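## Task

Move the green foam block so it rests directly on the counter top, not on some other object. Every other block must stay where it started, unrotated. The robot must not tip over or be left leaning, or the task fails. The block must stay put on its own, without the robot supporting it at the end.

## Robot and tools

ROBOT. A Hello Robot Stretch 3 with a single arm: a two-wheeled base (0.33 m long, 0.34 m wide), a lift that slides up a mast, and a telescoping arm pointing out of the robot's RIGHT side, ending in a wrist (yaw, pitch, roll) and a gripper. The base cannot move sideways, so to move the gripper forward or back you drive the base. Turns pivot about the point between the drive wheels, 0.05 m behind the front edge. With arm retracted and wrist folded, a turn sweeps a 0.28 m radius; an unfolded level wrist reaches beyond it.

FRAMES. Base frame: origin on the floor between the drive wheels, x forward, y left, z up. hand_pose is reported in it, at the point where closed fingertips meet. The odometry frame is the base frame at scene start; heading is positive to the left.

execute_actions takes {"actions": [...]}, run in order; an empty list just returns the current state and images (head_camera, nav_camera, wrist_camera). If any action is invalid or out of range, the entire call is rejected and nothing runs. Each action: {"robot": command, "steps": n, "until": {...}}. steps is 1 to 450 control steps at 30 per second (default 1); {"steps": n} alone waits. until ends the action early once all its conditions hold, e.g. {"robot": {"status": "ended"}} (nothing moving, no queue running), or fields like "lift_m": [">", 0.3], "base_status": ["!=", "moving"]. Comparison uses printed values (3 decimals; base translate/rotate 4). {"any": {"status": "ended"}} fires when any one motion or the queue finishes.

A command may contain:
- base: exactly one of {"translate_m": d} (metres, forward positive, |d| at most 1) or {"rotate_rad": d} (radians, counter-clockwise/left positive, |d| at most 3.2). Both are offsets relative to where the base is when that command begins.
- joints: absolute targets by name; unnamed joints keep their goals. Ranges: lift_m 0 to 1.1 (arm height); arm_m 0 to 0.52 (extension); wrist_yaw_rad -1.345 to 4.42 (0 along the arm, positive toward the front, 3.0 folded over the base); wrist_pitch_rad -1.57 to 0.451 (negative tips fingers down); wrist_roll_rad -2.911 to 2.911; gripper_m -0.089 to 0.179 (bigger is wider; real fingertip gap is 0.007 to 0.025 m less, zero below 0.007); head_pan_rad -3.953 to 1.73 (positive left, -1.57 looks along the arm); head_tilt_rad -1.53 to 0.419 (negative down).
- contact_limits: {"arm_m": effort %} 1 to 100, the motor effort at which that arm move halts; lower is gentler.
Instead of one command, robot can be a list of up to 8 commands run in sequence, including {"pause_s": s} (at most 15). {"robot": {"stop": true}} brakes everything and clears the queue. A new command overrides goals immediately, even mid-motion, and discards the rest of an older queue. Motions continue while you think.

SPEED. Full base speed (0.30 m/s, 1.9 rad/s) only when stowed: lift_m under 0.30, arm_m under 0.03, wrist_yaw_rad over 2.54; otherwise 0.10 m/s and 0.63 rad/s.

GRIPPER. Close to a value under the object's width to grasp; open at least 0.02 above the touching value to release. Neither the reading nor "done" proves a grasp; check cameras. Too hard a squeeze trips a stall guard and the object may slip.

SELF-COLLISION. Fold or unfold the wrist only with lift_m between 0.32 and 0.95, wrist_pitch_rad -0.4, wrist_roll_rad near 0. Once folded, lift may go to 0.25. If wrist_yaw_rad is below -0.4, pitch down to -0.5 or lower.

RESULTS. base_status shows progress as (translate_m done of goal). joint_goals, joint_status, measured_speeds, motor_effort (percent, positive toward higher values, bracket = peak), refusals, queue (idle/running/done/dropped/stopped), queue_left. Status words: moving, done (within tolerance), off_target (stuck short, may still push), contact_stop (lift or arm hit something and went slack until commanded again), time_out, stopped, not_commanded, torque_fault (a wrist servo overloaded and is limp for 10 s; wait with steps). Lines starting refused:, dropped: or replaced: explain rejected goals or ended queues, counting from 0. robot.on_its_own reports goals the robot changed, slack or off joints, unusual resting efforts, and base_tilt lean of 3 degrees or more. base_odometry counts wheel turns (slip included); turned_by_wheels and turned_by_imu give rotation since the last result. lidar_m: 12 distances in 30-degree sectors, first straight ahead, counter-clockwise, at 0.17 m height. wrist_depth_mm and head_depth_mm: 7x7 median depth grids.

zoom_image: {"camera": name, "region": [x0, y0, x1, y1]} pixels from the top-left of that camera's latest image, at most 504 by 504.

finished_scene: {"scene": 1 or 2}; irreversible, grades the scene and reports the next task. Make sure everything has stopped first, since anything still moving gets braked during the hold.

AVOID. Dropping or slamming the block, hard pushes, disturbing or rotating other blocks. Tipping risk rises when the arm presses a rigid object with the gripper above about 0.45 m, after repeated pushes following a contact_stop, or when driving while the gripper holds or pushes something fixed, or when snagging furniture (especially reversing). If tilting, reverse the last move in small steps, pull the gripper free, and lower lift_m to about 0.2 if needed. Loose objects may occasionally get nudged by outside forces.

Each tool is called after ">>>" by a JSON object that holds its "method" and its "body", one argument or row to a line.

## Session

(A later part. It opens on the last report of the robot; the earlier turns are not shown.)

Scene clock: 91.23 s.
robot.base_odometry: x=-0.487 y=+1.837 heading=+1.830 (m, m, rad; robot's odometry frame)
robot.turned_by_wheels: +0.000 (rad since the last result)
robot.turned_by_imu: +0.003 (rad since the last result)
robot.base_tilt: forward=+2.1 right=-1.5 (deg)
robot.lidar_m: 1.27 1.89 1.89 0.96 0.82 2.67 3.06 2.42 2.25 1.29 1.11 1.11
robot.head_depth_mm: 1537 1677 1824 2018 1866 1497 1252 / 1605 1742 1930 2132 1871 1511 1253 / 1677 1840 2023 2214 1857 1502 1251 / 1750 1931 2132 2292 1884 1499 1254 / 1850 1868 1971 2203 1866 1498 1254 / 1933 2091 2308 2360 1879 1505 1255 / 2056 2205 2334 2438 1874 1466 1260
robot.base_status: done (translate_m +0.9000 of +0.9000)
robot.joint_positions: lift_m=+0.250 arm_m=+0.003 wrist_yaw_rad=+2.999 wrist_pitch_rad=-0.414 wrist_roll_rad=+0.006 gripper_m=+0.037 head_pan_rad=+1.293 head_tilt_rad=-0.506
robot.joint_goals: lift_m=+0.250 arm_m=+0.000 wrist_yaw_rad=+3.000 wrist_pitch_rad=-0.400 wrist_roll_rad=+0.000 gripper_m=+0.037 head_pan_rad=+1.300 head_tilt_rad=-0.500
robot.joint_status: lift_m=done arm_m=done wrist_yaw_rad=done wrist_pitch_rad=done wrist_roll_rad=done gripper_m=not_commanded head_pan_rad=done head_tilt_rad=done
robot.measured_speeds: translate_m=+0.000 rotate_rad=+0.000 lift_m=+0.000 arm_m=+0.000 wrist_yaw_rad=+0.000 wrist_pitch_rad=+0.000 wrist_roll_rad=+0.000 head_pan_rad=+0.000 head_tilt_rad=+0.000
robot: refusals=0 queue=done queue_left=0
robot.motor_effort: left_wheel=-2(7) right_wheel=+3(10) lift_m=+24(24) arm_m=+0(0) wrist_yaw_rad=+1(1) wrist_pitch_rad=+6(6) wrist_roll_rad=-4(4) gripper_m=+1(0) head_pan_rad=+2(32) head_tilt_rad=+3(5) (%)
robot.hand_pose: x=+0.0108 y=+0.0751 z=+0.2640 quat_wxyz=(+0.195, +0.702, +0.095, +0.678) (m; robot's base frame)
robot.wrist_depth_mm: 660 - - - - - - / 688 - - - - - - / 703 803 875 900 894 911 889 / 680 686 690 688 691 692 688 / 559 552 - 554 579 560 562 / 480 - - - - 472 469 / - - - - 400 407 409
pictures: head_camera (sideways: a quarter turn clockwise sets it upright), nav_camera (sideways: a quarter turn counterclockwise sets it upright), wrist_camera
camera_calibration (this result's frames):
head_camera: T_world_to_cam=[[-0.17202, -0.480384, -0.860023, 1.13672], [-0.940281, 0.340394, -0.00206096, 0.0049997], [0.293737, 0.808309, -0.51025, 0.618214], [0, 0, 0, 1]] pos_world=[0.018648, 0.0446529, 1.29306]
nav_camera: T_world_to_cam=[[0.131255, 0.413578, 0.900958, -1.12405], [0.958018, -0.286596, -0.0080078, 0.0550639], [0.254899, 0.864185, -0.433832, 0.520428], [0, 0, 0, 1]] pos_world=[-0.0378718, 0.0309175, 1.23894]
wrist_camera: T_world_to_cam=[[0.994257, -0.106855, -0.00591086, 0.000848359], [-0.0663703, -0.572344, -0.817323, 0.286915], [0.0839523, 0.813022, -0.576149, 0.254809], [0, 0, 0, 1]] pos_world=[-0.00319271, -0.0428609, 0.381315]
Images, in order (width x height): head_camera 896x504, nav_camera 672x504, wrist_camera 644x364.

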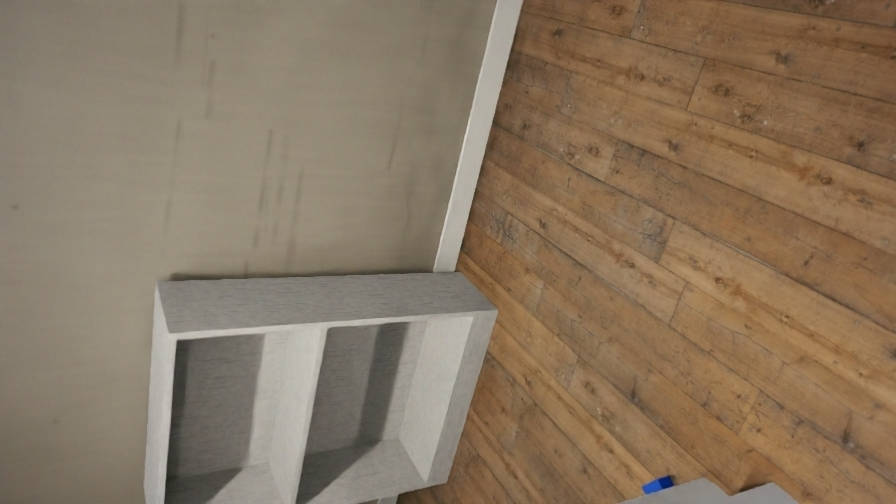

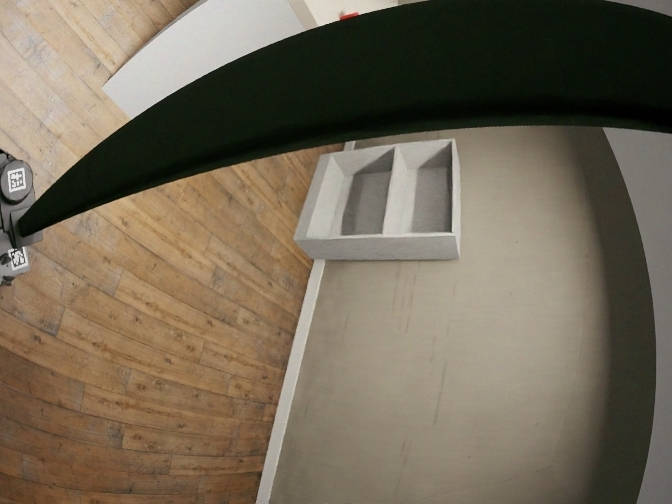

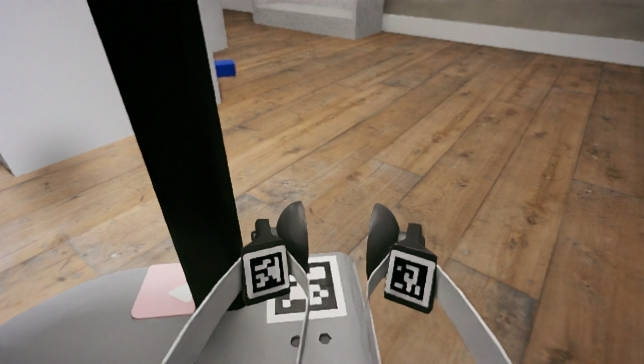

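A bookshelf, and a blue block on the floor. Turn the base to see behind the counter.

>>> {"method": "execute_actions", "body": {
  "actions": [
    {"robot":[{"base":{"translate_m":0.3}},{"base":{"rotate_rad":1.6},"joints":{"head_pan_rad":0.2,"head_tilt_rad":-0.6}}],"steps":450,"until":{"robot":{"status":"ended"}}}
  ]
}}

Scene clock: 100.77 s.
robot.base_odometry: x=-0.564 y=+2.127 heading=-2.853 (m, m, rad; robot's odometry frame)
robot.turned_by_wheels: +1.600 (rad since the last result)
robot.turned_by_imu: +1.592 (rad since the last result)
robot.base_tilt: forward=+2.0 right=-1.5 (deg)
robot.lidar_m: 1.82 1.03 1.03 2.99 2.65 1.79 1.04 0.90 0.89 1.04 1.68 1.68
robot.head_depth_mm: 1704 1775 1990 2113 1709 1403 1202 / 1854 1938 2008 2106 1703 1412 1193 / 2118 2205 2521 2177 1714 1417 1196 / 2370 2394 2621 2163 1707 1408 1205 / 2745 3067 3042 2160 1710 1407 1194 / 2624 2859 2746 1307 1435 1414 1197 / 2463 2648 1053 1157 1311 1386 1200
robot.base_status: done (rotate_rad +1.5999 of +1.6000)
robot.joint_positions: lift_m=+0.250 arm_m=+0.003 wrist_yaw_rad=+2.999 wrist_pitch_rad=-0.414 wrist_roll_rad=+0.006 gripper_m=+0.037 head_pan_rad=+0.207 head_tilt_rad=-0.593
robot.joint_goals: lift_m=+0.250 arm_m=+0.000 wrist_yaw_rad=+3.000 wrist_pitch_rad=-0.400 wrist_roll_rad=+0.000 gripper_m=+0.037 head_pan_rad=+0.200 head_tilt_rad=-0.600
robot.joint_status: lift_m=done arm_m=done wrist_yaw_rad=done wrist_pitch_rad=done wrist_roll_rad=done gripper_m=not_commanded head_pan_rad=done head_tilt_rad=done
robot.measured_speeds: translate_m=+0.000 rotate_rad=+0.000 lift_m=+0.000 arm_m=+0.000 wrist_yaw_rad=+0.000 wrist_pitch_rad=+0.000 wrist_roll_rad=+0.000 head_pan_rad=+0.000 head_tilt_rad=+0.000
robot: refusals=0 queue=done queue_left=0
robot.motor_effort: left_wheel=-2(8) right_wheel=+3(11) lift_m=+24(24) arm_m=+0(0) wrist_yaw_rad=+2(0) wrist_pitch_rad=+6(6) wrist_roll_rad=-4(4) gripper_m=+0(0) head_pan_rad=-2(31) head_tilt_rad=-4(21) (%)
robot.hand_pose: x=+0.0107 y=+0.0751 z=+0.2640 quat_wxyz=(+0.195, +0.702, +0.095, +0.678) (m; robot's base frame)
robot.wrist_depth_mm: - - - - - - 795 / - - - - - 986 832 / 880 880 896 889 905 903 850 / 670 675 688 684 690 690 676 / 548 557 - 560 574 561 560 / 483 - - - - 472 471 / - - - - 402 412 409
pictures: head_camera (sideways: a quarter turn clockwise sets it upright), nav_camera (sideways: a quarter turn counterclockwise sets it upright), wrist_camera
camera_calibration (this result's frames):
head_camera: T_world_to_cam=[[-0.576162, -0.0867634, -0.812717, 1.07751], [-0.137789, 0.990429, -0.00805232, 0.007904], [0.805637, 0.107344, -0.582602, 0.709224], [0, 0, 0, 1]] pos_world=[0.050529, 0.00952871, 1.28897]
nav_camera: T_world_to_cam=[[0.501799, 0.0924587, 0.860028, -1.07293], [0.19259, -0.981255, -0.00687854, 0.058262], [0.843271, 0.169084, -0.5102, 0.616208], [0, 0, 0, 1]] pos_world=[0.00754238, 0.0521803, 1.23754]
wrist_camera: T_world_to_cam=[[0.994261, -0.106814, -0.00590072, 0.000849052], [-0.066341, -0.572372, -0.817306, 0.286894], [0.0839226, 0.813007, -0.576174, 0.25483], [0, 0, 0, 1]] pos_world=[-0.00319728, -0.0428771, 0.381312]
Images, in order (width x height): head_camera 896x504, nav_camera 672x504, wrist_camera 644x364.

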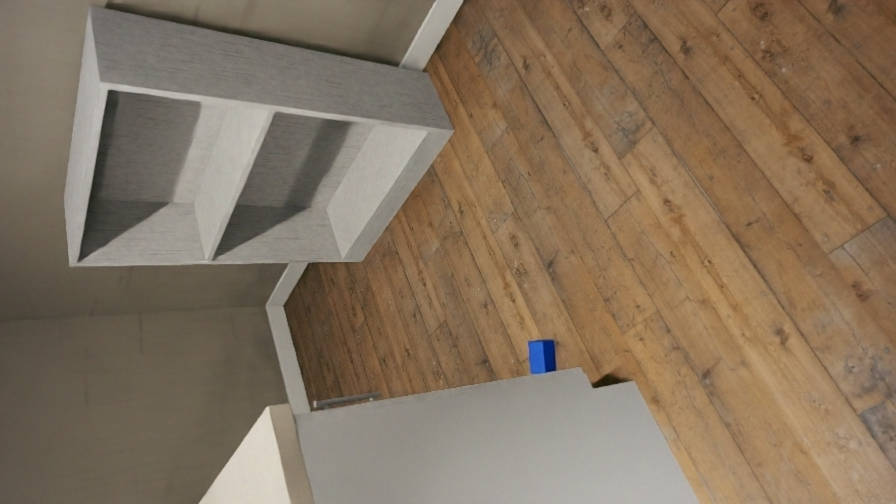

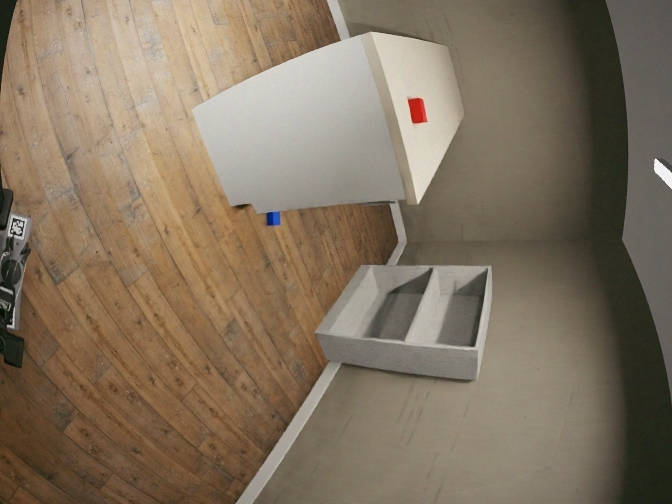

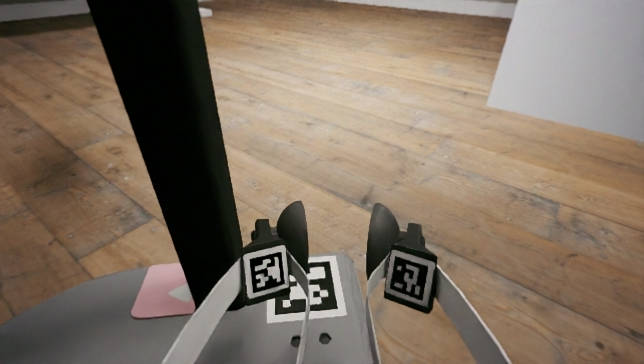

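>>> {"method": "execute_actions", "body": {
  "actions": [
    {"robot":{"base":{"translate_m":0.9},"joints":{"head_pan_rad":1.0,"head_tilt_rad":-0.7}},"steps":450,"until":{"robot":{"status":"ended"}}}
  ]
}}

Scene clock: 115.00 s.
robot.base_odometry: x=-1.427 y=+1.871 heading=-2.853 (m, m, rad; robot's odometry frame)
robot.turned_by_wheels: +0.000 (rad since the last result)
robot.turned_by_imu: +0.002 (rad since the last result)
robot.base_tilt: forward=+2.1 right=-1.6 (deg)
robot.lidar_m: 0.92 1.53 0.47 0.46 0.81 3.00 1.77 1.53 1.53 1.21 1.05 1.05
robot.head_depth_mm: 1852 2068 2297 1920 1573 1329 1154 / 1880 2107 2320 1929 1579 1331 1152 / 1889 2157 2378 1931 1572 1321 1157 / 1721 1316 1553 1752 1578 1334 1155 / 1716 1028 854 975 1078 1248 1152 / 1716 1022 726 629 698 847 1115 / 1979 1023 729 565 640 851 1117
robot.base_status: done (translate_m +0.9000 of +0.9000)
robot.joint_positions: lift_m=+0.250 arm_m=+0.003 wrist_yaw_rad=+2.999 wrist_pitch_rad=-0.414 wrist_roll_rad=+0.006 gripper_m=+0.037 head_pan_rad=+0.993 head_tilt_rad=-0.692
robot.joint_goals: lift_m=+0.250 arm_m=+0.000 wrist_yaw_rad=+3.000 wrist_pitch_rad=-0.400 wrist_roll_rad=+0.000 gripper_m=+0.037 head_pan_rad=+1.000 head_tilt_rad=-0.700
robot.joint_status: lift_m=done arm_m=done wrist_yaw_rad=done wrist_pitch_rad=done wrist_roll_rad=done gripper_m=not_commanded head_pan_rad=done head_tilt_rad=done
robot.measured_speeds: translate_m=+0.000 rotate_rad=+0.000 lift_m=+0.000 arm_m=+0.000 wrist_yaw_rad=+0.000 wrist_pitch_rad=+0.000 wrist_roll_rad=+0.000 head_pan_rad=+0.000 head_tilt_rad=+0.000
robot: refusals=0 queue=done queue_left=0
robot.motor_effort: left_wheel=-3(7) right_wheel=+3(9) lift_m=+24(24) arm_m=+0(0) wrist_yaw_rad=+2(0) wrist_pitch_rad=+6(6) wrist_roll_rad=-4(4) gripper_m=+0(0) head_pan_rad=+3(31) head_tilt_rad=-4(18) (%)
robot.hand_pose: x=+0.0107 y=+0.0751 z=+0.2640 quat_wxyz=(+0.195, +0.702, +0.095, +0.678) (m; robot's base frame)
robot.wrist_depth_mm: - - 637 521 570 - - / - - 705 561 660 - - / 883 872 774 641 838 908 883 / 669 680 676 682 684 675 698 / 563 550 - 553 581 556 561 / 482 - - - - 469 465 / - - - - 405 405 403
pictures: head_camera (sideways: a quarter turn clockwise sets it upright), nav_camera (sideways: a quarter turn counterclockwise sets it upright), wrist_camera
camera_calibration (this result's frames):
head_camera: T_world_to_cam=[[-0.388079, -0.533564, -0.751468, 0.996517], [-0.798597, 0.601684, -0.0147958, 0.0207128], [0.460041, 0.594378, -0.659604, 0.8115], [0, 0, 0, 1]] pos_world=[0.0299454, 0.0369059, 1.28443]
nav_camera: T_world_to_cam=[[0.334222, 0.489185, 0.805602, -1.00094], [0.829894, -0.557894, -0.00553081, 0.052619], [0.446735, 0.670412, -0.592432, 0.725613], [0, 0, 0, 1]] pos_world=[-0.0332887, 0.0325402, 1.23653]
wrist_camera: T_world_to_cam=[[0.994263, -0.106797, -0.0058956, 0.000849774], [-0.0663286, -0.572389, -0.817295, 0.286888], [0.0839103, 0.812997, -0.576189, 0.254834], [0, 0, 0, 1]] pos_world=[-0.00319922, -0.0428769, 0.38131]
Images, in order (width x height): head_camera 896x504, nav_camera 672x504, wrist_camera 644x364.

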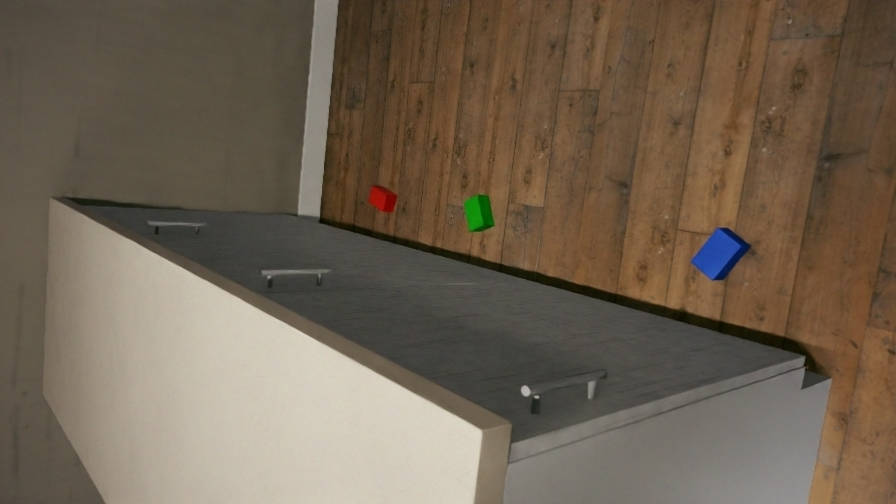

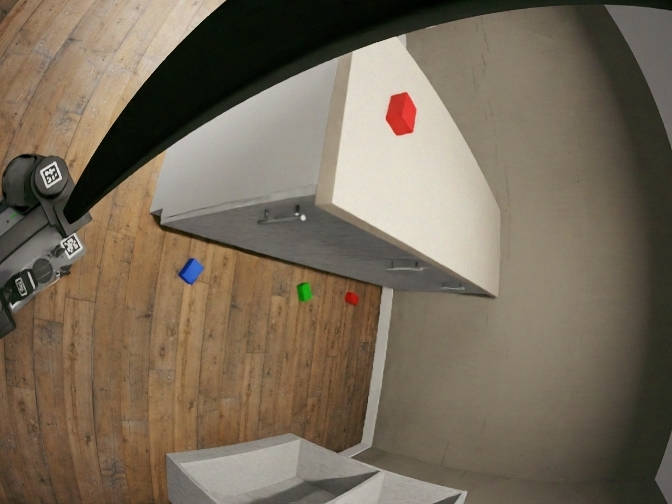

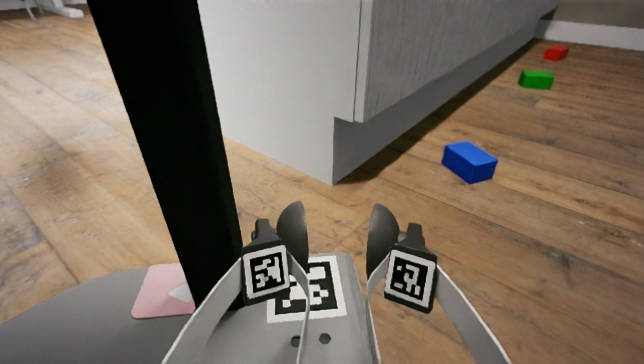

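>>> {"method": "execute_actions", "body": {
  "actions": [
    {"robot":[{"base":{"rotate_rad":-0.834}},{"base":{"translate_m":0.33}},{"base":{"rotate_rad":-1.571},"joints":{"head_pan_rad":-1.9,"head_tilt_rad":-0.9}},{"base":{"translate_m":-0.9}}],"steps":450,"until":{"robot":{"status":"ended"}}}
  ]
}}

Scene clock: 150.17 s.
robot.base_odometry: x=-2.176 y=+1.273 heading=+1.025 (m, m, rad; robot's odometry frame)
robot.turned_by_wheels: -2.405 (rad since the last result)
robot.turned_by_imu: -2.401 (rad since the last result)
robot.base_tilt: forward=+2.1 right=-1.5 (deg)
robot.lidar_m: 2.42 1.02 0.48 0.64 0.66 0.60 1.35 0.85 0.61 0.59 0.60 2.53
robot.head_depth_mm: 842 730 961 1297 1392 1235 1105 / 843 705 893 1177 1400 1237 1132 / 844 688 835 1078 1355 1232 - / 840 680 785 996 1333 1223 - / 838 658 732 920 1312 1223 1086 / 835 656 697 862 1133 1217 1100 / 834 656 662 806 1036 1224 1102
robot.base_status: done (translate_m -0.9000 of -0.9000)
robot.joint_positions: lift_m=+0.250 arm_m=+0.003 wrist_yaw_rad=+2.999 wrist_pitch_rad=-0.414 wrist_roll_rad=+0.006 gripper_m=+0.037 head_pan_rad=-1.893 head_tilt_rad=-0.889
robot.joint_goals: lift_m=+0.250 arm_m=+0.000 wrist_yaw_rad=+3.000 wrist_pitch_rad=-0.400 wrist_roll_rad=+0.000 gripper_m=+0.037 head_pan_rad=-1.900 head_tilt_rad=-0.900
robot.joint_status: lift_m=done arm_m=done wrist_yaw_rad=done wrist_pitch_rad=done wrist_roll_rad=done gripper_m=not_commanded head_pan_rad=done head_tilt_rad=done
robot.measured_speeds: translate_m=+0.000 rotate_rad=+0.000 lift_m=+0.000 arm_m=+0.000 wrist_yaw_rad=+0.000 wrist_pitch_rad=+0.000 wrist_roll_rad=+0.000 head_pan_rad=+0.000 head_tilt_rad=+0.000
robot: refusals=0 queue=done queue_left=0
robot.motor_effort: left_wheel=+2(11) right_wheel=-2(9) lift_m=+24(24) arm_m=-1(1) wrist_yaw_rad=+2(1) wrist_pitch_rad=+6(6) wrist_roll_rad=-4(4) gripper_m=+0(0) head_pan_rad=-2(31) head_tilt_rad=-6(28) (%)
robot.hand_pose: x=+0.0107 y=+0.0751 z=+0.2640 quat_wxyz=(+0.195, +0.702, +0.095, +0.678) (m; robot's base frame)
robot.wrist_depth_mm: 592 - 627 643 651 471 798 / 628 - 684 717 704 545 875 / 617 648 657 648 652 794 900 / 502 500 530 535 552 671 696 / 517 526 - 562 575 559 559 / 481 - - - - 462 468 / - - - - 402 403 404
pictures: head_camera (sideways: a quarter turn clockwise sets it upright), nav_camera (sideways: a quarter turn counterclockwise sets it upright), wrist_camera
camera_calibration (this result's frames):
head_camera: T_world_to_cam=[[0.283391, 0.742157, -0.607365, 0.80464], [0.92605, -0.376373, -0.0278145, 0.0271357], [-0.249239, -0.554568, -0.793936, 0.990525], [0, 0, 0, 1]] pos_world=[-0.00628002, -0.0376428, 1.27588]
nav_camera: T_world_to_cam=[[-0.246277, -0.696928, 0.673527, -0.825261], [-0.94367, 0.330878, -0.0026812, 0.0597269], [-0.220987, -0.636247, -0.739158, 0.920535], [0, 0, 0, 1]] pos_world=[0.0565457, -0.00922187, 1.23642]
wrist_camera: T_world_to_cam=[[0.994268, -0.106756, -0.00588656, 0.000850113], [-0.0662997, -0.572412, -0.817281, 0.286866], [0.0838804, 0.812987, -0.576209, 0.254858], [0, 0, 0, 1]] pos_world=[-0.00320374, -0.0429, 0.381307]
Images, in order (width x height): head_camera 896x504, nav_camera 672x504, wrist_camera 644x364.

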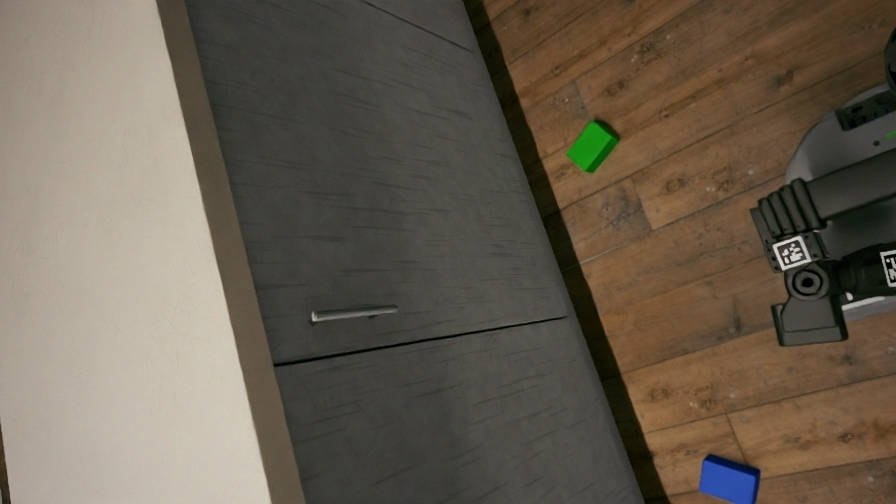

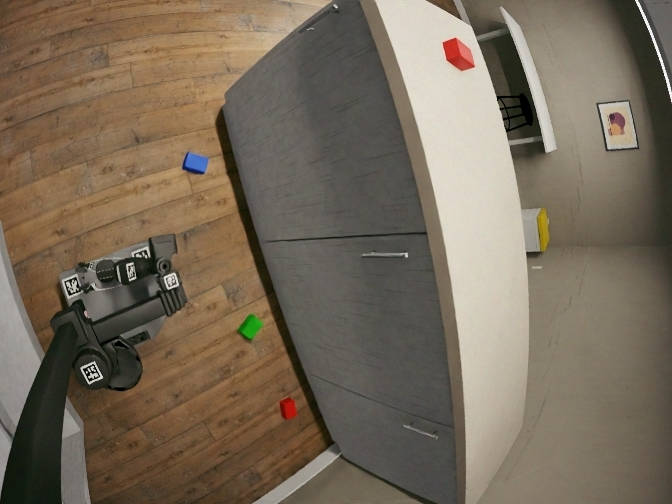

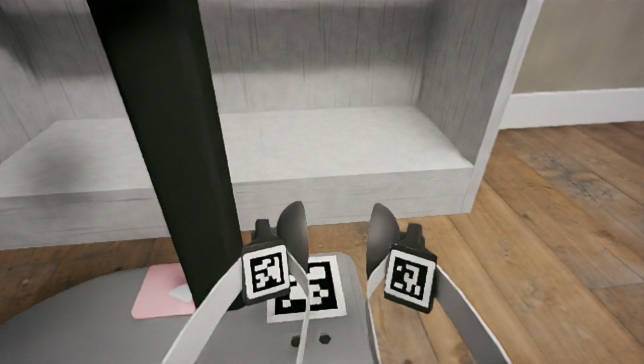

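>>> {"method": "execute_actions", "body": {
  "actions": [
    {"robot":[{"joints":{"lift_m":0.5}},{"joints":{"wrist_yaw_rad":0.6,"gripper_m":0.13},"base":{"translate_m":-0.35}},{"joints":{"wrist_pitch_rad":-1.55,"head_pan_rad":-1.6,"head_tilt_rad":-1.1}},{"joints":{"lift_m":0.3,"arm_m":0.2}}],"steps":450,"until":{"robot":{"status":"ended"}}}
  ]
}}

Scene clock: 174.80 s.
robot.base_odometry: x=-2.357 y=+0.974 heading=+1.025 (m, m, rad; robot's odometry frame)
robot.turned_by_wheels: +0.000 (rad since the last result)
robot.turned_by_imu: -0.006 (rad since the last result)
robot.base_tilt: forward=+2.1 right=-1.6 (deg)
robot.lidar_m: 2.77 0.74 0.66 0.48 0.39 0.96 1.00 0.87 0.62 0.60 0.61 0.82
robot.head_depth_mm: 591 742 981 1356 1298 1187 - / 587 728 951 1380 1290 1201 - / 584 719 940 1376 1291 - - / 583 710 916 1232 1257 - - / 577 699 900 1352 1273 1186 1095 / 571 690 886 1350 1278 1179 1093 / 567 678 871 1222 1285 1181 1087
robot.base_status: done (translate_m -0.3500 of -0.3500)
robot.joint_positions: lift_m=+0.300 arm_m=+0.200 wrist_yaw_rad=+0.600 wrist_pitch_rad=-1.545 wrist_roll_rad=+0.005 gripper_m=+0.130 head_pan_rad=-1.607 head_tilt_rad=-1.086
robot.joint_goals: lift_m=+0.300 arm_m=+0.200 wrist_yaw_rad=+0.600 wrist_pitch_rad=-1.550 wrist_roll_rad=+0.000 gripper_m=+0.130 head_pan_rad=-1.600 head_tilt_rad=-1.100
robot.joint_status: lift_m=done arm_m=done wrist_yaw_rad=done wrist_pitch_rad=done wrist_roll_rad=done gripper_m=done head_pan_rad=done head_tilt_rad=done
robot.measured_speeds: translate_m=+0.000 rotate_rad=+0.000 lift_m=+0.000 arm_m=+0.000 wrist_yaw_rad=+0.000 wrist_pitch_rad=+0.000 wrist_roll_rad=+0.000 head_pan_rad=+0.000 head_tilt_rad=+0.000
robot: refusals=0 queue=done queue_left=0
robot.motor_effort: left_wheel=+3(5) right_wheel=-2(6) lift_m=+23(55) arm_m=+4(5) wrist_yaw_rad=-1(3) wrist_pitch_rad=-3(6) wrist_roll_rad=-3(4) gripper_m=-1(81) head_pan_rad=+3(21) head_tilt_rad=-8(33) (%)
robot.hand_pose: x=-0.0315 y=-0.3302 z=+0.1824 quat_wxyz=(+0.629, +0.620, -0.339, -0.324) (m; robot's base frame)
robot.wrist_depth_mm: 335 334 329 325 319 316 312 / 345 342 337 330 329 285 321 / 353 349 344 341 336 333 327 / 360 362 353 353 348 343 339 / 372 371 363 364 356 352 348 / 381 381 370 372 367 - 356 / 396 - - 379 376 374 365
pictures: head_camera (sideways: a quarter turn clockwise sets it upright), nav_camera (sideways: a quarter turn counterclockwise sets it upright), wrist_camera
camera_calibration (this result's frames):
head_camera: T_world_to_cam=[[0.0661067, 0.895372, -0.440384, 0.588441], [0.994876, -0.0929787, -0.0396984, 0.0421788], [-0.0764912, -0.435503, -0.896931, 1.12334], [0, 0, 0, 1]] pos_world=[0.00506326, -0.0337322, 1.26838]
nav_camera: T_world_to_cam=[[-0.043778, -0.855493, 0.51596, -0.621208], [-0.998685, 0.0512621, 0.000259574, 0.0562336], [-0.0266712, -0.51527, -0.856613, 1.07206], [0, 0, 0, 1]] pos_world=[0.0575575, 0.0180773, 1.23884]
wrist_camera: T_world_to_cam=[[-0.818738, -0.573139, -0.0343408, -0.206825], [-0.569677, 0.803415, 0.173181, 0.243194], [-0.0716669, 0.161353, -0.984291, 0.39526], [0, 0, 0, 1]] pos_world=[-0.00246641, -0.377702, 0.339832]
Images, in order (width x height): head_camera 896x504, nav_camera 672x504, wrist_camera 644x364.

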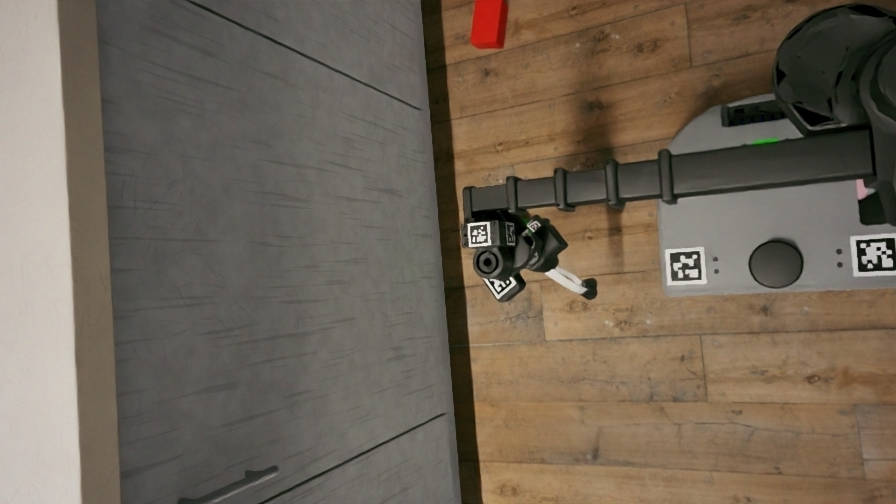

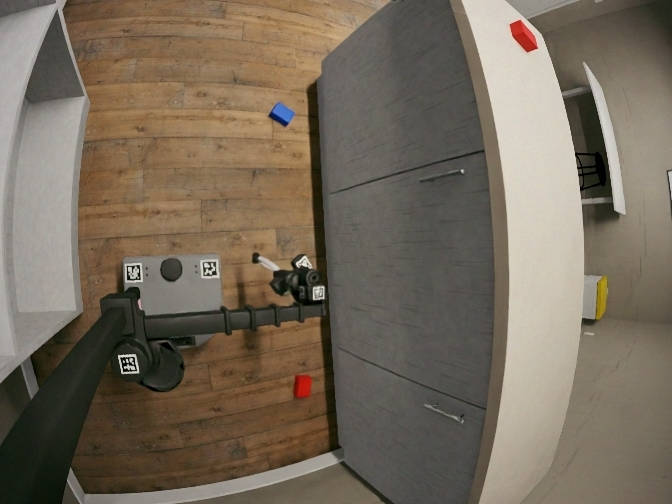

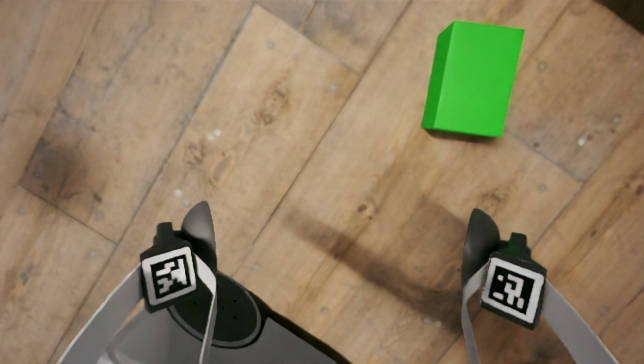

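>>> {"method": "execute_actions", "body": {
  "actions": [
    {"robot":[{"joints":{"wrist_yaw_rad":0.39,"arm_m":0.34},"base":{"translate_m":-0.06}},{"joints":{"lift_m":0.22}}],"steps":450,"until":{"robot":{"status":"ended"}}}
  ]
}}

Scene clock: 189.13 s.
robot.base_odometry: x=-2.389 y=+0.922 heading=+1.025 (m, m, rad; robot's odometry frame)
robot.turned_by_wheels: +0.000 (rad since the last result)
robot.turned_by_imu: -0.002 (rad since the last result)
robot.base_tilt: forward=+2.1 right=-1.6 (deg)
robot.lidar_m: 2.83 0.80 0.66 0.38 0.71 0.96 0.95 0.87 0.62 0.60 0.62 0.83
robot.head_depth_mm: 593 739 975 1360 1292 1187 1113 / 587 731 955 1378 1296 1198 - / 584 720 939 1373 1292 - - / 585 710 922 1302 1286 - - / 580 700 905 1351 1283 1179 1091 / 571 690 889 1342 1282 1179 1090 / 566 683 872 1218 1281 1177 1090
robot.base_status: done (translate_m -0.0600 of -0.0600)
robot.joint_positions: lift_m=+0.220 arm_m=+0.340 wrist_yaw_rad=+0.391 wrist_pitch_rad=-1.545 wrist_roll_rad=+0.005 gripper_m=+0.130 head_pan_rad=-1.607 head_tilt_rad=-1.086
robot.joint_goals: lift_m=+0.220 arm_m=+0.340 wrist_yaw_rad=+0.390 wrist_pitch_rad=-1.550 wrist_roll_rad=+0.000 gripper_m=+0.130 head_pan_rad=-1.600 head_tilt_rad=-1.100
robot.joint_status: lift_m=done arm_m=done wrist_yaw_rad=done wrist_pitch_rad=done wrist_roll_rad=done gripper_m=done head_pan_rad=done head_tilt_rad=done
robot.measured_speeds: translate_m=+0.000 rotate_rad=+0.000 lift_m=+0.000 arm_m=+0.000 wrist_yaw_rad=+0.000 wrist_pitch_rad=+0.000 wrist_roll_rad=+0.000 head_pan_rad=+0.000 head_tilt_rad=+0.000
robot: refusals=0 queue=done queue_left=0
robot.motor_effort: left_wheel=+2(4) right_wheel=-2(6) lift_m=+23(24) arm_m=+4(4) wrist_yaw_rad=-1(2) wrist_pitch_rad=-3(3) wrist_roll_rad=-3(3) gripper_m=+1(1) head_pan_rad=+3(4) head_tilt_rad=-8(10) (%)
robot.hand_pose: x=-0.0283 y=-0.4684 z=+0.1024 quat_wxyz=(+0.592, +0.581, -0.402, -0.388) (m; robot's base frame)
robot.wrist_depth_mm: 255 252 248 246 245 243 238 / 261 260 255 253 250 247 245 / 270 266 263 218 258 254 252 / 277 273 270 221 264 261 259 / 285 283 278 226 272 268 266 / 295 291 288 283 278 - 272 / 305 297 294 293 286 284 281
pictures: head_camera (sideways: a quarter turn clockwise sets it upright), nav_camera (sideways: a quarter turn counterclockwise sets it upright), wrist_camera
camera_calibration (this result's frames):
head_camera: T_world_to_cam=[[0.0657874, 0.895426, -0.440323, 0.588363], [0.99491, -0.09262, -0.0397023, 0.0421836], [-0.0763331, -0.43547, -0.896961, 1.12338], [0, 0, 0, 1]] pos_world=[0.00507541, -0.0337303, 1.26837]
nav_camera: T_world_to_cam=[[-0.0434731, -0.855544, 0.515901, -0.621134], [-0.998703, 0.0509047, 0.000260595, 0.0562324], [-0.0264848, -0.515221, -0.856648, 1.0721], [0, 0, 0, 1]] pos_world=[0.0575512, 0.0181, 1.23884]
wrist_camera: T_world_to_cam=[[-0.920024, -0.390355, -0.0343418, -0.203412], [-0.390152, 0.904301, 0.173268, 0.422225], [-0.0365807, 0.172809, -0.984276, 0.345409], [0, 0, 0, 1]] pos_world=[-0.00977664, -0.520911, 0.259834]
Images, in order (width x height): head_camera 896x504, nav_camera 672x504, wrist_camera 644x364.

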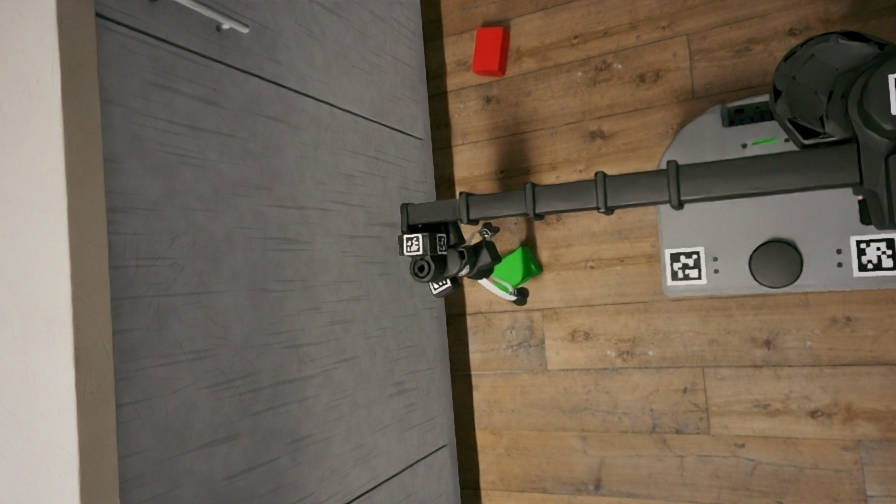

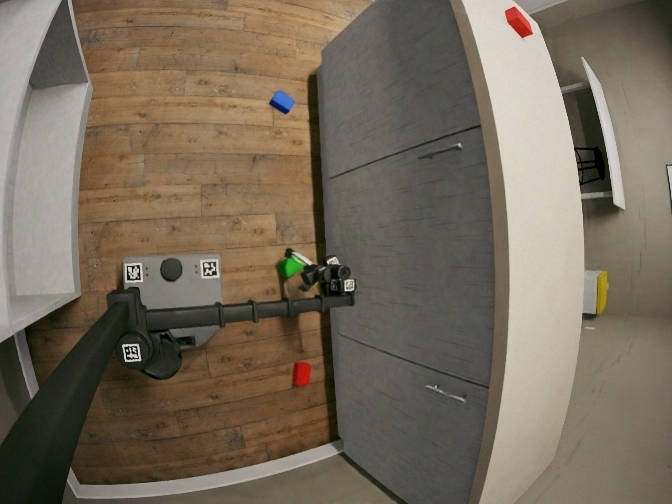

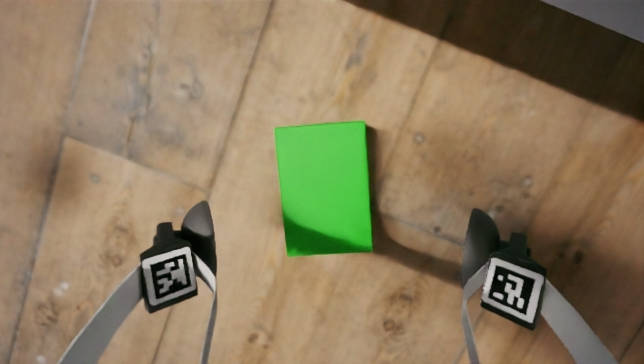

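>>> {"method": "execute_actions", "body": {
  "actions": [
    {"robot":[{"joints":{"arm_m":0.35,"lift_m":0.145},"base":{"translate_m":0.008}},{"joints":{"gripper_m":0.03}},{"pause_s":0.5},{"joints":{"lift_m":0.3}}],"steps":450,"until":{"robot":{"status":"ended"}}}
  ]
}}

Scene clock: 205.67 s.
robot.base_odometry: x=-2.384 y=+0.929 heading=+1.025 (m, m, rad; robot's odometry frame)
robot.turned_by_wheels: +0.000 (rad since the last result)
robot.turned_by_imu: -0.002 (rad since the last result)
robot.base_tilt: forward=+2.1 right=-1.5 (deg)
robot.lidar_m: 2.82 0.79 0.66 0.38 0.71 0.96 0.95 0.87 0.62 0.43 0.61 0.83
robot.head_depth_mm: 593 739 980 1363 1295 1186 1123 / 588 731 958 1374 1285 1203 - / 585 720 937 1370 1289 - - / 582 712 917 1344 1285 - - / 580 703 907 1349 1282 1176 1095 / 573 692 888 1355 1287 1179 1094 / 568 685 874 1221 1285 1179 1086
robot.base_status: done (translate_m +0.0080 of +0.0080)
robot.joint_positions: lift_m=+0.300 arm_m=+0.350 wrist_yaw_rad=+0.391 wrist_pitch_rad=-1.545 wrist_roll_rad=+0.005 gripper_m=+0.031 head_pan_rad=-1.607 head_tilt_rad=-1.086
robot.joint_goals: lift_m=+0.300 arm_m=+0.350 wrist_yaw_rad=+0.390 wrist_pitch_rad=-1.550 wrist_roll_rad=+0.000 gripper_m=+0.030 head_pan_rad=-1.600 head_tilt_rad=-1.100
robot.joint_status: lift_m=done arm_m=done wrist_yaw_rad=done wrist_pitch_rad=done wrist_roll_rad=done gripper_m=done head_pan_rad=done head_tilt_rad=done
robot.measured_speeds: translate_m=+0.000 rotate_rad=+0.000 lift_m=+0.000 arm_m=+0.000 wrist_yaw_rad=+0.000 wrist_pitch_rad=+0.000 wrist_roll_rad=+0.000 head_pan_rad=+0.000 head_tilt_rad=+0.000
robot: refusals=0 queue=done queue_left=0
robot.motor_effort: left_wheel=+2(7) right_wheel=-2(3) lift_m=+54(56) arm_m=+4(4) wrist_yaw_rad=-1(1) wrist_pitch_rad=-3(3) wrist_roll_rad=-3(4) gripper_m=-13(87) head_pan_rad=+3(4) head_tilt_rad=-7(9) (%)
robot.hand_pose: x=-0.0283 y=-0.4784 z=+0.1814 quat_wxyz=(+0.592, +0.581, -0.402, -0.388) (m; robot's base frame)
robot.wrist_depth_mm: 332 329 326 324 319 146 120 / 341 338 337 332 328 324 162 / 349 347 343 337 336 333 330 / 361 358 352 141 336 343 336 / 372 367 362 145 144 351 347 / 384 381 379 149 148 359 355 / 395 390 385 153 371 368 364
pictures: head_camera (sideways: a quarter turn clockwise sets it upright), nav_camera (sideways: a quarter turn counterclockwise sets it upright), wrist_camera
camera_calibration (this result's frames):
head_camera: T_world_to_cam=[[0.0657774, 0.895437, -0.440302, 0.588335], [0.994911, -0.0926075, -0.0397036, 0.0421853], [-0.0763273, -0.435449, -0.896972, 1.12339], [0, 0, 0, 1]] pos_world=[0.00507583, -0.0337296, 1.26837]
nav_camera: T_world_to_cam=[[-0.0434637, -0.855557, 0.515881, -0.621108], [-0.998704, 0.0508931, 0.000260951, 0.0562319], [-0.0264781, -0.515201, -0.85666, 1.07212], [0, 0, 0, 1]] pos_world=[0.0575511, 0.0181021, 1.23884]
wrist_camera: T_world_to_cam=[[-0.920027, -0.390348, -0.0343441, -0.204599], [-0.390137, 0.904264, 0.173491, 0.417465], [-0.0366655, 0.173015, -0.984237, 0.424987], [0, 0, 0, 1]] pos_world=[-0.00978521, -0.530892, 0.338835]
Images, in order (width x height): head_camera 896x504, nav_camera 672x504, wrist_camera 644x364.

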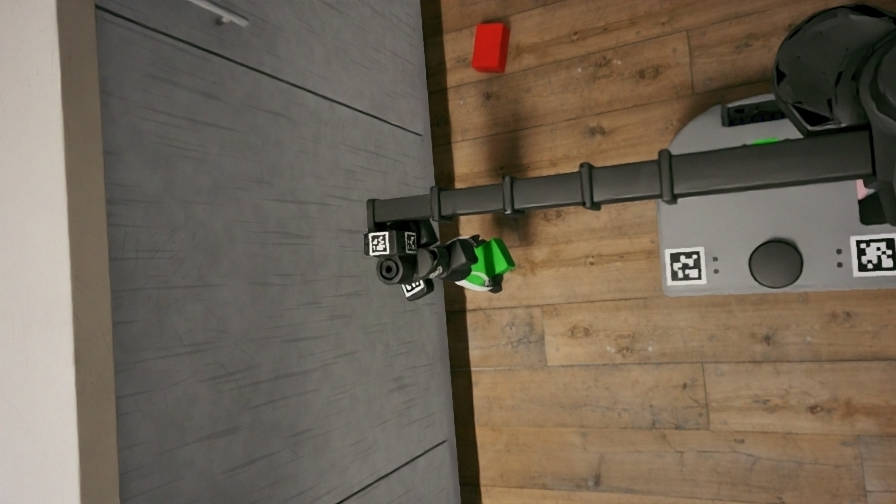

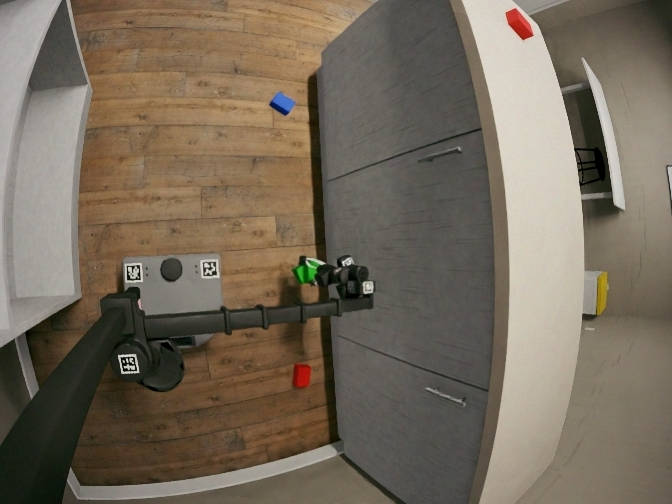

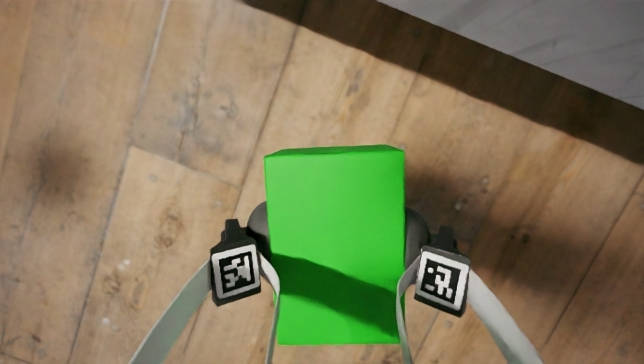

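>>> {"method": "execute_actions", "body": {
  "actions": [
    {"robot":[{"joints":{"arm_m":0.05}},{"joints":{"lift_m":0.95,"wrist_yaw_rad":0.0,"head_tilt_rad":-0.6}},{"joints":{"wrist_pitch_rad":0.0}},{"joints":{"arm_m":0.3}}],"steps":450,"until":{"robot":{"status":"ended"}}}
  ]
}}

Scene clock: 233.47 s.
robot.base_odometry: x=-2.384 y=+0.929 heading=+1.025 (m, m, rad; robot's odometry frame)
robot.turned_by_wheels: +0.000 (rad since the last result)
robot.turned_by_imu: -0.005 (rad since the last result)
robot.base_tilt: forward=+2.1 right=-1.5 (deg)
robot.lidar_m: 2.82 0.79 0.66 0.38 0.71 0.96 0.95 0.87 0.62 0.59 0.62 0.83
robot.head_depth_mm: 2093 2077 965 - 905 1063 1189 / 2793 2782 - 731 850 1043 1190 / 3454 3620 - 701 834 1018 1188 / 3529 3720 - 705 818 998 1192 / 3464 3819 825 687 803 978 1171 / 3349 3626 868 689 792 953 1169 / 3391 3636 870 687 777 936 1144
robot.base_status: done (translate_m +0.0080 of +0.0080)
robot.joint_positions: lift_m=+0.950 arm_m=+0.300 wrist_yaw_rad=+0.001 wrist_pitch_rad=-0.024 wrist_roll_rad=+0.000 gripper_m=+0.031 head_pan_rad=-1.607 head_tilt_rad=-0.606
robot.joint_goals: lift_m=+0.950 arm_m=+0.300 wrist_yaw_rad=+0.000 wrist_pitch_rad=+0.000 wrist_roll_rad=+0.000 gripper_m=+0.030 head_pan_rad=-1.600 head_tilt_rad=-0.600
robot.joint_status: lift_m=done arm_m=done wrist_yaw_rad=done wrist_pitch_rad=done wrist_roll_rad=done gripper_m=done head_pan_rad=done head_tilt_rad=done
robot.measured_speeds: translate_m=+0.000 rotate_rad=+0.000 lift_m=+0.000 arm_m=+0.000 wrist_yaw_rad=+0.000 wrist_pitch_rad=+0.000 wrist_roll_rad=+0.000 head_pan_rad=+0.000 head_tilt_rad=+0.000
robot: refusals=0 queue=done queue_left=0
robot.motor_effort: left_wheel=+2(2) right_wheel=-2(2) lift_m=+54(55) arm_m=+3(7) wrist_yaw_rad=+0(7) wrist_pitch_rad=+11(19) wrist_roll_rad=+0(3) gripper_m=-13(19) head_pan_rad=+3(3) head_tilt_rad=+3(40) (%)
robot.hand_pose: x=-0.0212 y=-0.7002 z=+1.0579 quat_wxyz=(+0.707, +0.009, -0.707, -0.009) (m; robot's base frame)
robot.wrist_depth_mm: - - - - - - - / - - - - - - - / - - - 121 143 - - / - - - 118 118 - - / 536 552 558 129 126 600 631 / 386 392 359 142 139 424 432 / 303 305 309 299 311 324 326
pictures: head_camera (sideways: a quarter turn clockwise sets it upright), nav_camera (sideways: a quarter turn counterclockwise sets it upright), wrist_camera
camera_calibration (this result's frames):
head_camera: T_world_to_cam=[[0.0548052, 0.590638, -0.805074, 1.06369], [0.994487, -0.104475, -0.00894832, 0.00216344], [-0.0893956, -0.800145, -0.593107, 0.72835], [0, 0, 0, 1]] pos_world=[0.00466401, -0.0452443, 1.28836]
nav_camera: T_world_to_cam=[[-0.0314057, -0.520452, 0.853313, -1.06092], [-0.998763, 0.0492765, -0.0067042, 0.0653022], [-0.0385591, -0.852468, -0.521356, 0.636102], [0, 0, 0, 1]] pos_world=[0.0564301, -0.0131175, 1.23737]
wrist_camera: T_world_to_cam=[[-0.999222, -0.0365361, 0.0148713, -0.06059], [-0.0226336, 0.222259, -0.974725, 1.21368], [0.0323073, -0.974303, -0.222913, -0.280987], [0, 0, 0, 1]] pos_world=[-0.0239949, -0.545733, 1.12127]
Images, in order (width x height): head_camera 896x504, nav_camera 672x504, wrist_camera 644x364.

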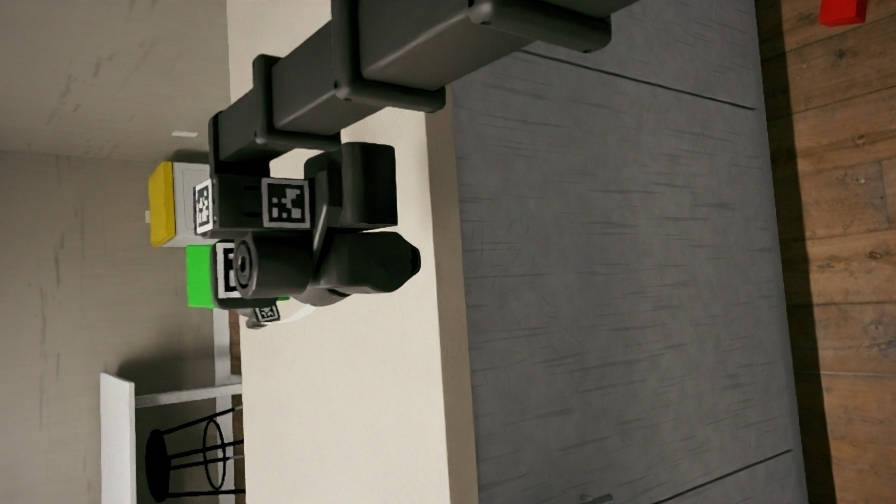

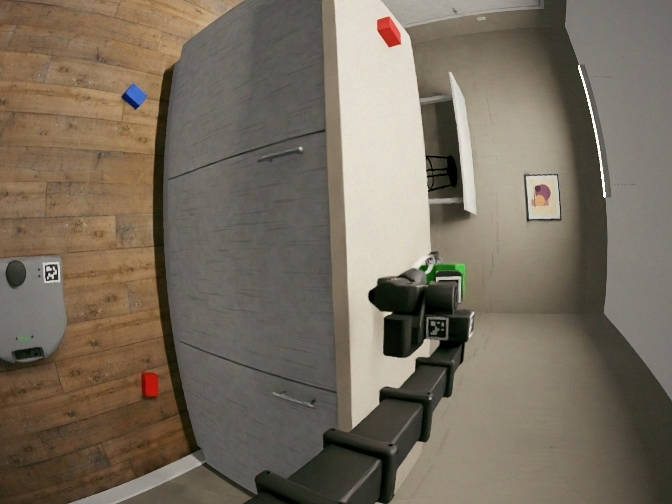

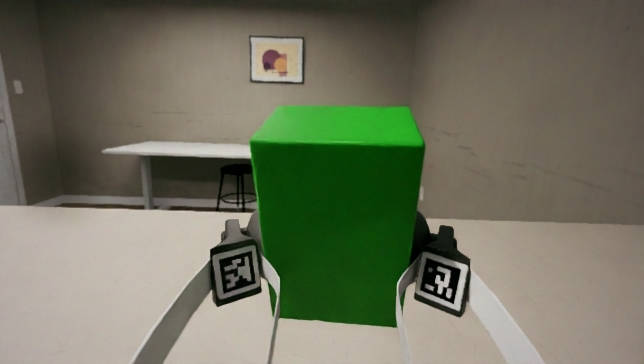

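>>> {"method": "execute_actions", "body": {
  "actions": [
    {"robot":[{"joints":{"arm_m":0.35}},{"joints":{"lift_m":0.85,"head_tilt_rad":-0.4}}],"steps":450,"until":{"robot":{"status":"ended"}}}
  ]
}}

Scene clock: 244.90 s.
robot.base_odometry: x=-2.384 y=+0.929 heading=+1.025 (m, m, rad; robot's odometry frame)
robot.turned_by_wheels: +0.000 (rad since the last result)
robot.turned_by_imu: -0.002 (rad since the last result)
robot.base_tilt: forward=+2.1 right=-1.5 (deg)
robot.lidar_m: 2.82 0.79 0.66 0.38 0.71 0.96 0.95 0.87 0.62 0.60 0.61 0.83
robot.head_depth_mm: 2112 2143 2172 888 716 - - / 2764 2868 2938 894 - 802 900 / 3591 3755 3772 988 718 773 882 / 3492 3733 3890 957 - 764 864 / 3444 3753 - 904 691 749 846 / 3397 3688 3994 909 682 739 832 / 3405 3636 3989 909 668 727 819
robot.base_status: done (translate_m +0.0080 of +0.0080)
robot.joint_positions: lift_m=+0.850 arm_m=+0.350 wrist_yaw_rad=+0.001 wrist_pitch_rad=-0.024 wrist_roll_rad=+0.000 gripper_m=+0.031 head_pan_rad=-1.607 head_tilt_rad=-0.409
robot.joint_goals: lift_m=+0.850 arm_m=+0.350 wrist_yaw_rad=+0.000 wrist_pitch_rad=+0.000 wrist_roll_rad=+0.000 gripper_m=+0.030 head_pan_rad=-1.600 head_tilt_rad=-0.400
robot.joint_status: lift_m=done arm_m=done wrist_yaw_rad=done wrist_pitch_rad=done wrist_roll_rad=done gripper_m=done head_pan_rad=done head_tilt_rad=done
robot.measured_speeds: translate_m=+0.000 rotate_rad=+0.000 lift_m=+0.000 arm_m=+0.000 wrist_yaw_rad=+0.000 wrist_pitch_rad=+0.000 wrist_roll_rad=+0.000 head_pan_rad=+0.000 head_tilt_rad=+0.000
robot: refusals=0 queue=done queue_left=0
robot.motor_effort: left_wheel=+2(2) right_wheel=-2(2) lift_m=+24(53) arm_m=+4(6) wrist_yaw_rad=-1(1) wrist_pitch_rad=+11(11) wrist_roll_rad=+0(0) gripper_m=-13(12) head_pan_rad=+3(3) head_tilt_rad=+5(28) (%)
robot.hand_pose: x=-0.0212 y=-0.7502 z=+0.9589 quat_wxyz=(+0.707, +0.009, -0.707, -0.009) (m; robot's base frame)
robot.wrist_depth_mm: - - - - - - - / - - - - - - - / - - - 121 143 - - / 457 483 440 118 119 570 599 / 286 288 294 129 126 319 328 / 204 207 189 142 139 225 226 / 159 161 164 158 163 171 173
pictures: head_camera (sideways: a quarter turn clockwise sets it upright), nav_camera (sideways: a quarter turn counterclockwise sets it upright), wrist_camera
camera_calibration (this result's frames):
head_camera: T_world_to_cam=[[0.0487371, 0.421533, -0.905503, 1.1947], [0.994472, -0.104895, 0.00469466, -0.0155976], [-0.0930037, -0.900726, -0.424315, 0.508754], [0, 0, 0, 1]] pos_world=[0.00460136, -0.0469915, 1.29775]
nav_camera: T_world_to_cam=[[-0.0250481, -0.343277, 0.9389, -1.17261], [-0.998819, 0.0477027, -0.00920579, 0.0685614], [-0.041628, -0.938022, -0.344066, 0.405421], [0, 0, 0, 1]] pos_world=[0.0559856, -0.0255068, 1.24109]
wrist_camera: T_world_to_cam=[[-0.999222, -0.036534, 0.0148771, -0.0609488], [-0.0226336, 0.222105, -0.97476, 1.12823], [0.0323076, -0.974338, -0.222759, -0.35195], [0, 0, 0, 1]] pos_world=[-0.0239949, -0.59573, 1.02226]
Images, in order (width x height): head_camera 896x504, nav_camera 672x504, wrist_camera 644x364.

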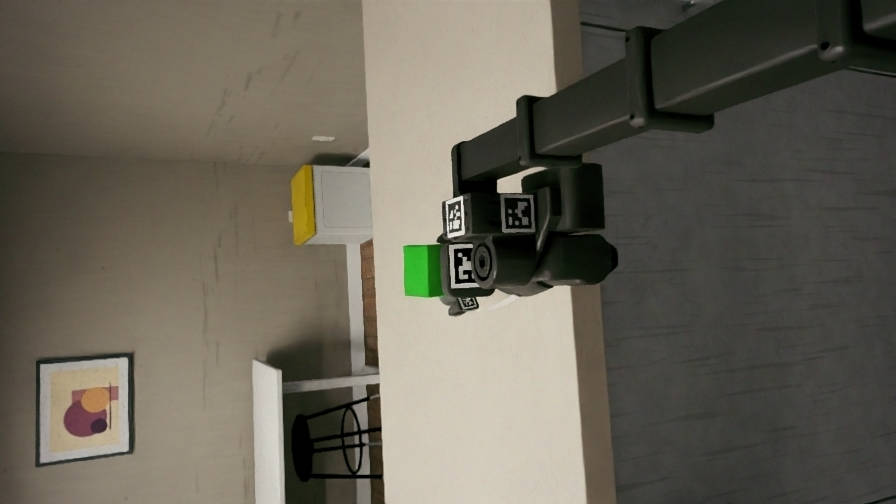

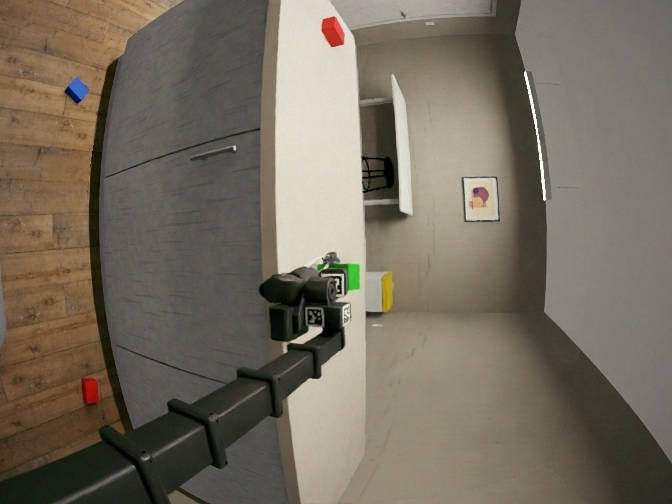

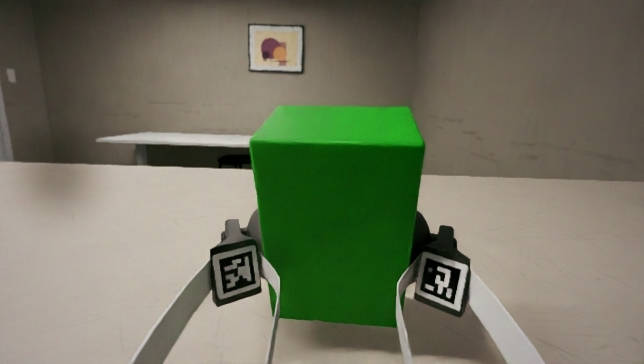

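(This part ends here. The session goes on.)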